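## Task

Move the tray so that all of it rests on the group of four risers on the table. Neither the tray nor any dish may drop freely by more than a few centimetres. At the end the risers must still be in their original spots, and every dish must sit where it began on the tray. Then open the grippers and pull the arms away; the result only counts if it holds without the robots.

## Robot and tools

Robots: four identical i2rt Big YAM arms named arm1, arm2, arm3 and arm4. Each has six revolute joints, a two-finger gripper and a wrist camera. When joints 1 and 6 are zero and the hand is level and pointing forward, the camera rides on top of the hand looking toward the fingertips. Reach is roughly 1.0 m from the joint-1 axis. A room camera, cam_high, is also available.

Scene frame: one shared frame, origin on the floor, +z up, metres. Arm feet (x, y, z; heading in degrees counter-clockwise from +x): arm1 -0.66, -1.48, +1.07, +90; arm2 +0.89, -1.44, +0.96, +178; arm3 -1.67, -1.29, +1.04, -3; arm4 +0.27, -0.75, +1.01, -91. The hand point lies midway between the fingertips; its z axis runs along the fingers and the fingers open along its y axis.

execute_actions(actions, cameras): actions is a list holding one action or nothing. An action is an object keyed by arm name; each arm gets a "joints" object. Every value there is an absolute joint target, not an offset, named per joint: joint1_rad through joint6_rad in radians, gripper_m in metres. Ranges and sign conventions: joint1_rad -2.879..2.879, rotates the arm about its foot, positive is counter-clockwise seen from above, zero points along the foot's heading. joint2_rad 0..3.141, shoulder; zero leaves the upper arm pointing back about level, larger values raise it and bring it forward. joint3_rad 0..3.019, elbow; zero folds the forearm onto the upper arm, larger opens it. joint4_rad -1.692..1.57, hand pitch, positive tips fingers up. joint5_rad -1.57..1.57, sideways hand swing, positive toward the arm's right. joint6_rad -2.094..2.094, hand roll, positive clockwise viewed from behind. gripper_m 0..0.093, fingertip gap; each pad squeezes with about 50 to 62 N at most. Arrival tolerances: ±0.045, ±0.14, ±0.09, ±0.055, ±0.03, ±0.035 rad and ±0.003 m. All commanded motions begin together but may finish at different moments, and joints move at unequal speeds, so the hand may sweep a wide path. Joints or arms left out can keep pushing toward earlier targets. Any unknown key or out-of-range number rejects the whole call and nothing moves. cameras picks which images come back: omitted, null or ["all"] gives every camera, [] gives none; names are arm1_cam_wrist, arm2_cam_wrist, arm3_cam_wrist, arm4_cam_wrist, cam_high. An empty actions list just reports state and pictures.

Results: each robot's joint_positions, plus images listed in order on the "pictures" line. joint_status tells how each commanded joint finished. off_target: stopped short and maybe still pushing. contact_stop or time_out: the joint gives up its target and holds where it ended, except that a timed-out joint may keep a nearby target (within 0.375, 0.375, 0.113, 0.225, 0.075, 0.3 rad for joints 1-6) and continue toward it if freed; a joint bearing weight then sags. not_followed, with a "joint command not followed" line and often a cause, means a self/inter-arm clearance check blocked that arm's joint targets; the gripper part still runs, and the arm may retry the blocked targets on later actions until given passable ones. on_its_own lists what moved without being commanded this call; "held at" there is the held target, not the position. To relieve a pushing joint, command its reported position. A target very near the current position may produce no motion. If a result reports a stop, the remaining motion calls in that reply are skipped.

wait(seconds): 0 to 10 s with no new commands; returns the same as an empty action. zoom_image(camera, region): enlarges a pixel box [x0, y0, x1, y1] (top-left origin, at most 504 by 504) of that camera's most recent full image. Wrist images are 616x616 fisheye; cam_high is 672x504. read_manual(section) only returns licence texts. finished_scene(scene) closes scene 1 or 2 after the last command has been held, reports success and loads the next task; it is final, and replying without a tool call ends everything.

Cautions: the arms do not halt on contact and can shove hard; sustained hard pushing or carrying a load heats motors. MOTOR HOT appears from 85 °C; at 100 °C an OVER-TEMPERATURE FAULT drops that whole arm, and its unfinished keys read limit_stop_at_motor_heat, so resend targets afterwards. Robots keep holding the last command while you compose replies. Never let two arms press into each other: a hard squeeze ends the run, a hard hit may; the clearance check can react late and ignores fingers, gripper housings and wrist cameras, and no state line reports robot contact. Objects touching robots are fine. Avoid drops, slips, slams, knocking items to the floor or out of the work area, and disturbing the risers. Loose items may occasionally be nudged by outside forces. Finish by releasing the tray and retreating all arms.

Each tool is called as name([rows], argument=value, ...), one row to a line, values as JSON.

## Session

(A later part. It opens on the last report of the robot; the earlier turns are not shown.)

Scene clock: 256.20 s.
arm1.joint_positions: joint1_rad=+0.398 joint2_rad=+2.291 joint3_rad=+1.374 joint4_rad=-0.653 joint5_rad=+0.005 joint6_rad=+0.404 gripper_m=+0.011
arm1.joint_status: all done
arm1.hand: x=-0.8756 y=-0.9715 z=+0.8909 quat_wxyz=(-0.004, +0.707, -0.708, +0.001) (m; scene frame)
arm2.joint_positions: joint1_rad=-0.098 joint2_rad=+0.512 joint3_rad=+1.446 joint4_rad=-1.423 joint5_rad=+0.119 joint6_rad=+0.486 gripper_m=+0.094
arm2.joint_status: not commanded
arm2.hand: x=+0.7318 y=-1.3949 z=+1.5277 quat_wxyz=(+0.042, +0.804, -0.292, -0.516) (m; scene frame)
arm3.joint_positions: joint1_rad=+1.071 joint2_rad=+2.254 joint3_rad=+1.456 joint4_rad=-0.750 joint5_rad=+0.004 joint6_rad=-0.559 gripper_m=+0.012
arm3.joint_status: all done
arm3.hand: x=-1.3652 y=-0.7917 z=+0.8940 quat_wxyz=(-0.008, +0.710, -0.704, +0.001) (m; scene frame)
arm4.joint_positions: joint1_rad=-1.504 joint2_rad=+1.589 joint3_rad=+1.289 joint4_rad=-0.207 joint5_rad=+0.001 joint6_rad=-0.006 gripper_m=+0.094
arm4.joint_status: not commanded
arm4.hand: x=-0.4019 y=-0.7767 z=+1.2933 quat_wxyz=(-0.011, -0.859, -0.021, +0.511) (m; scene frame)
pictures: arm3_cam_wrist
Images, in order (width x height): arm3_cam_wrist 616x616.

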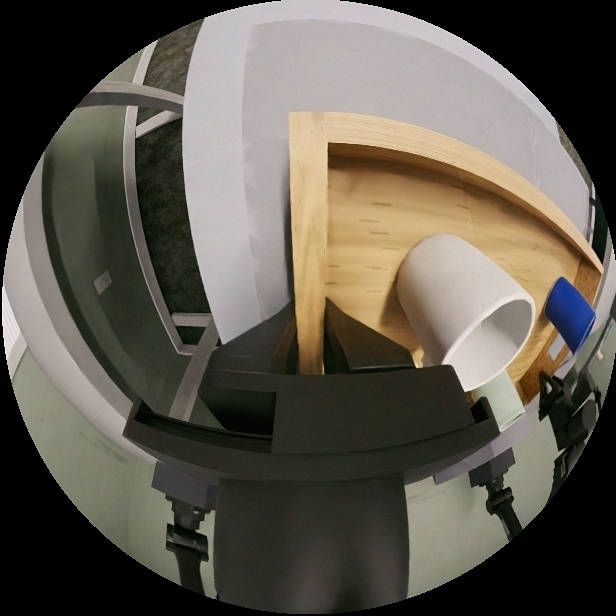

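execute_actions([
  {"arm1":{"joints":{"joint2_rad":2.29,"joint3_rad":1.375,"joint4_rad":-0.653,"gripper_m":0.04}},"arm3":{"joints":{"joint2_rad":2.254,"joint3_rad":1.456,"joint4_rad":-0.75,"gripper_m":0.04}}},
], cameras=[])

execute_actions([
  {"arm1":{"joints":{"joint2_rad":2.2,"joint4_rad":-0.74}},"arm3":{"joints":{"joint2_rad":2.16,"joint4_rad":-0.84}}},
])

Scene clock: 264.50 s.
arm1.joint_positions: joint1_rad=+0.399 joint2_rad=+2.291 joint3_rad=+1.380 joint4_rad=-0.653 joint5_rad=+0.003 joint6_rad=+0.404 gripper_m=+0.040
arm1.joint_status: all done
arm1.hand: x=-0.8774 y=-0.9685 z=+0.8926 quat_wxyz=(-0.004, +0.707, -0.708, -0.003) (m; scene frame)
arm2.joint_positions: joint1_rad=-0.098 joint2_rad=+0.512 joint3_rad=+1.446 joint4_rad=-1.423 joint5_rad=+0.119 joint6_rad=+0.486 gripper_m=+0.094
arm2.joint_status: not commanded
arm2.hand: x=+0.7318 y=-1.3949 z=+1.5277 quat_wxyz=(+0.042, +0.804, -0.292, -0.516) (m; scene frame)
arm3.joint_positions: joint1_rad=+1.071 joint2_rad=+2.254 joint3_rad=+1.454 joint4_rad=-0.749 joint5_rad=+0.001 joint6_rad=-0.555 gripper_m=+0.040
arm3.joint_status: all done
arm3.hand: x=-1.3661 y=-0.7922 z=+0.8933 quat_wxyz=(-0.007, +0.708, -0.706, +0.000) (m; scene frame)
arm4.joint_positions: joint1_rad=-1.504 joint2_rad=+1.589 joint3_rad=+1.289 joint4_rad=-0.207 joint5_rad=+0.001 joint6_rad=-0.006 gripper_m=+0.094
arm4.joint_status: not commanded
arm4.hand: x=-0.4019 y=-0.7767 z=+1.2933 quat_wxyz=(-0.011, -0.859, -0.021, +0.511) (m; scene frame)
pictures: none
No camera images: the call's "cameras" was empty. Leave "cameras" out to get every camera's image.

Scene clock: 265.50 s.
arm1.joint_positions: joint1_rad=+0.399 joint2_rad=+2.189 joint3_rad=+1.372 joint4_rad=-0.727 joint5_rad=+0.003 joint6_rad=+0.404 gripper_m=+0.040
arm1.joint_status: all done
arm1.hand: x=-0.8800 y=-0.9629 z=+0.9452 quat_wxyz=(-0.008, +0.707, -0.707, -0.012) (m; scene frame)
arm2.joint_positions: joint1_rad=-0.098 joint2_rad=+0.512 joint3_rad=+1.446 joint4_rad=-1.423 joint5_rad=+0.119 joint6_rad=+0.486 gripper_m=+0.094
arm2.joint_status: not commanded
arm2.hand: x=+0.7318 y=-1.3949 z=+1.5277 quat_wxyz=(+0.042, +0.804, -0.292, -0.516) (m; scene frame)
arm3.joint_positions: joint1_rad=+1.071 joint2_rad=+2.170 joint3_rad=+1.453 joint4_rad=-0.832 joint5_rad=+0.001 joint6_rad=-0.555 gripper_m=+0.040
arm3.joint_status: all done
arm3.hand: x=-1.3662 y=-0.7922 z=+0.9398 quat_wxyz=(-0.006, +0.708, -0.706, +0.000) (m; scene frame)
arm4.joint_positions: joint1_rad=-1.504 joint2_rad=+1.589 joint3_rad=+1.289 joint4_rad=-0.207 joint5_rad=+0.001 joint6_rad=-0.006 gripper_m=+0.094
arm4.joint_status: not commanded
arm4.hand: x=-0.4019 y=-0.7767 z=+1.2933 quat_wxyz=(-0.011, -0.859, -0.021, +0.511) (m; scene frame)
pictures: arm1_cam_wrist, arm2_cam_wrist, arm3_cam_wrist, arm4_cam_wrist, cam_high
Images, in order (width x height): arm1_cam_wrist 616x616, arm2_cam_wrist 616x616, arm3_cam_wrist 616x616, arm4_cam_wrist 616x616, cam_high 672x504.

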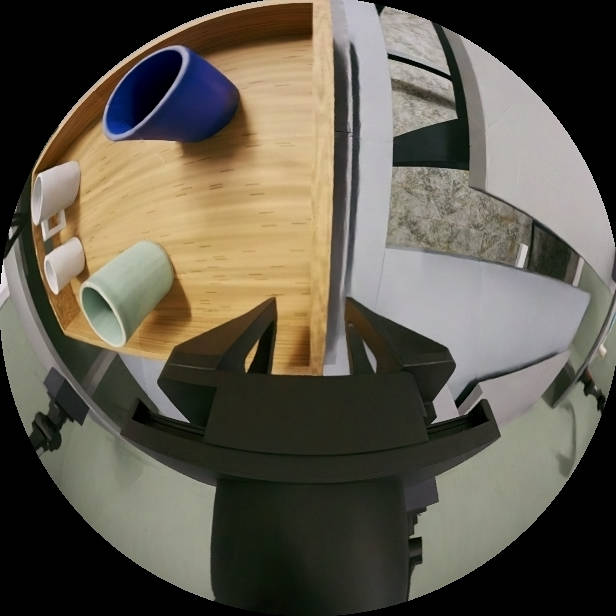

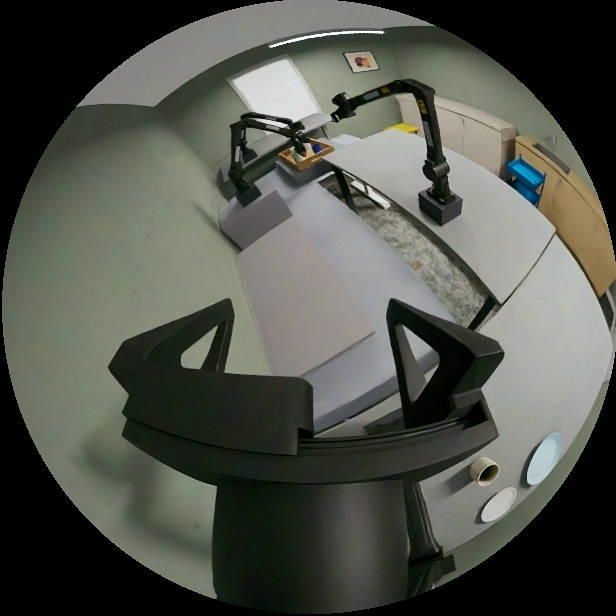

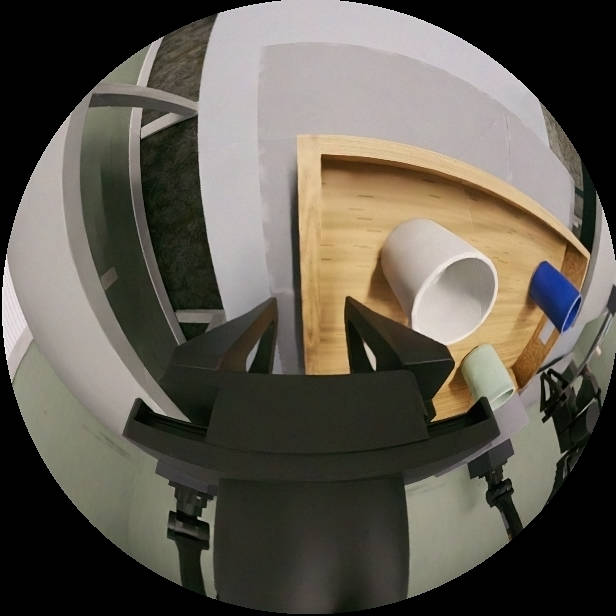

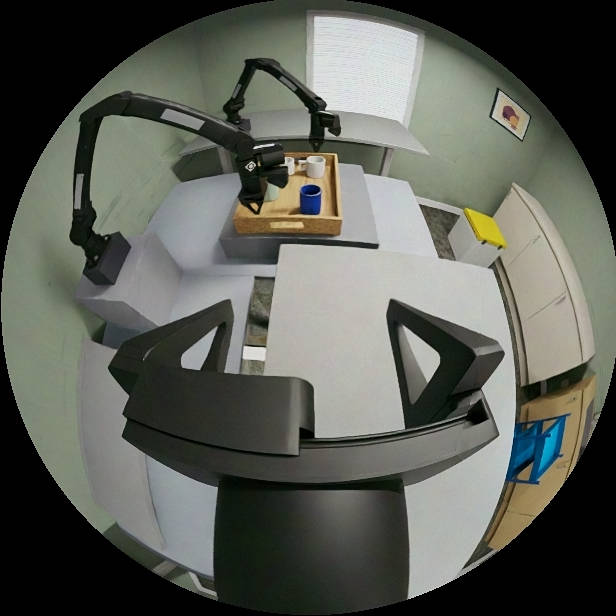

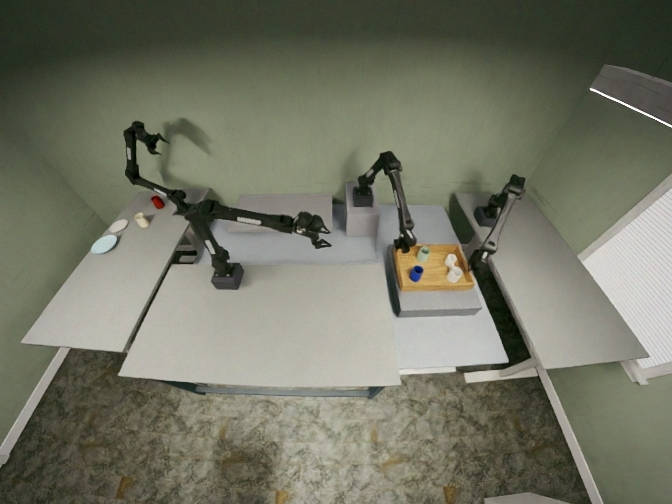

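execute_actions([
  {"arm1":{"joints":{"joint2_rad":2.05,"joint4_rad":-0.89}},"arm3":{"joints":{"joint2_rad":2.02,"joint4_rad":-0.98}}},
], cameras=[])

execute_actions([
  {"arm1":{"joints":{"joint2_rad":1.3,"joint4_rad":-1.4}},"arm3":{"joints":{"joint2_rad":1.3,"joint4_rad":-1.4}}},
], cameras=["cam_high","arm4_cam_wrist"])

Scene clock: 268.97 s.
arm1.joint_positions: joint1_rad=+0.399 joint2_rad=+2.026 joint3_rad=+1.370 joint4_rad=-0.876 joint5_rad=+0.003 joint6_rad=+0.404 gripper_m=+0.040
arm1.joint_status: all done
arm1.hand: x=-0.8789 y=-0.9661 z=+1.0320 quat_wxyz=(-0.010, +0.706, -0.707, -0.017) (m; scene frame)
arm2.joint_positions: joint1_rad=-0.098 joint2_rad=+0.512 joint3_rad=+1.446 joint4_rad=-1.423 joint5_rad=+0.119 joint6_rad=+0.486 gripper_m=+0.094
arm2.joint_status: not commanded
arm2.hand: x=+0.7318 y=-1.3949 z=+1.5277 quat_wxyz=(+0.042, +0.804, -0.292, -0.516) (m; scene frame)
arm3.joint_positions: joint1_rad=+1.071 joint2_rad=+2.013 joint3_rad=+1.449 joint4_rad=-0.973 joint5_rad=+0.001 joint6_rad=-0.555 gripper_m=+0.040
arm3.joint_status: all done
arm3.hand: x=-1.3702 y=-0.7983 z=+1.0256 quat_wxyz=(-0.013, +0.708, -0.706, -0.001) (m; scene frame)
arm4.joint_positions: joint1_rad=-1.504 joint2_rad=+1.589 joint3_rad=+1.289 joint4_rad=-0.207 joint5_rad=+0.001 joint6_rad=-0.006 gripper_m=+0.094
arm4.joint_status: not commanded
arm4.hand: x=-0.4019 y=-0.7767 z=+1.2933 quat_wxyz=(-0.011, -0.859, -0.021, +0.511) (m; scene frame)
pictures: none
No camera images: the call's "cameras" was empty. Leave "cameras" out to get every camera's image.

Scene clock: 270.53 s.
arm1.joint_positions: joint1_rad=+0.399 joint2_rad=+1.289 joint3_rad=+1.366 joint4_rad=-1.387 joint5_rad=+0.003 joint6_rad=+0.404 gripper_m=+0.040
arm1.joint_status: all done
arm1.hand: x=-0.8266 y=-1.0917 z=+1.3745 quat_wxyz=(-0.052, +0.701, -0.702, -0.120) (m; scene frame)
arm2.joint_positions: joint1_rad=-0.098 joint2_rad=+0.512 joint3_rad=+1.446 joint4_rad=-1.423 joint5_rad=+0.119 joint6_rad=+0.486 gripper_m=+0.094
arm2.joint_status: not commanded
arm2.hand: x=+0.7318 y=-1.3949 z=+1.5277 quat_wxyz=(+0.042, +0.804, -0.292, -0.516) (m; scene frame)
arm3.joint_positions: joint1_rad=+1.071 joint2_rad=+1.286 joint3_rad=+1.444 joint4_rad=-1.394 joint5_rad=+0.001 joint6_rad=-0.555 gripper_m=+0.040
arm3.joint_status: all done
arm3.hand: x=-1.4416 y=-0.9127 z=+1.3738 quat_wxyz=(-0.158, +0.699, -0.697, -0.035) (m; scene frame)
arm4.joint_positions: joint1_rad=-1.504 joint2_rad=+1.589 joint3_rad=+1.289 joint4_rad=-0.207 joint5_rad=+0.001 joint6_rad=-0.006 gripper_m=+0.094
arm4.joint_status: not commanded
arm4.hand: x=-0.4019 y=-0.7767 z=+1.2933 quat_wxyz=(-0.011, -0.859, -0.021, +0.511) (m; scene frame)
pictures: arm4_cam_wrist, cam_high
Images, in order (width x height): arm4_cam_wrist 616x616, cam_high 672x504.

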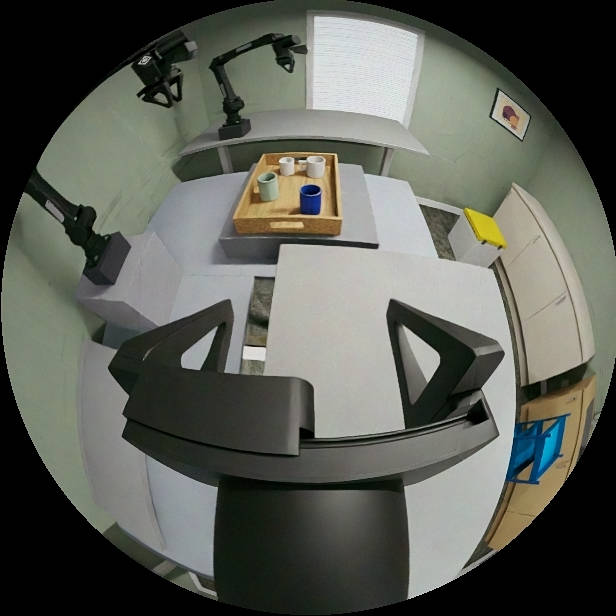

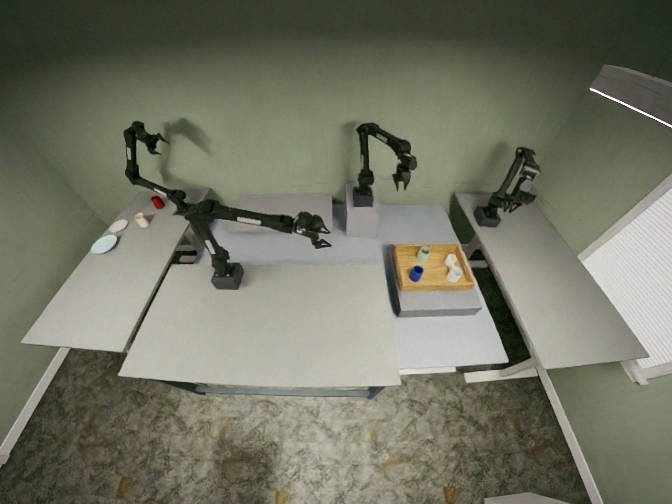

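finished_scene(scene=2)

The scene is finished: the task was done.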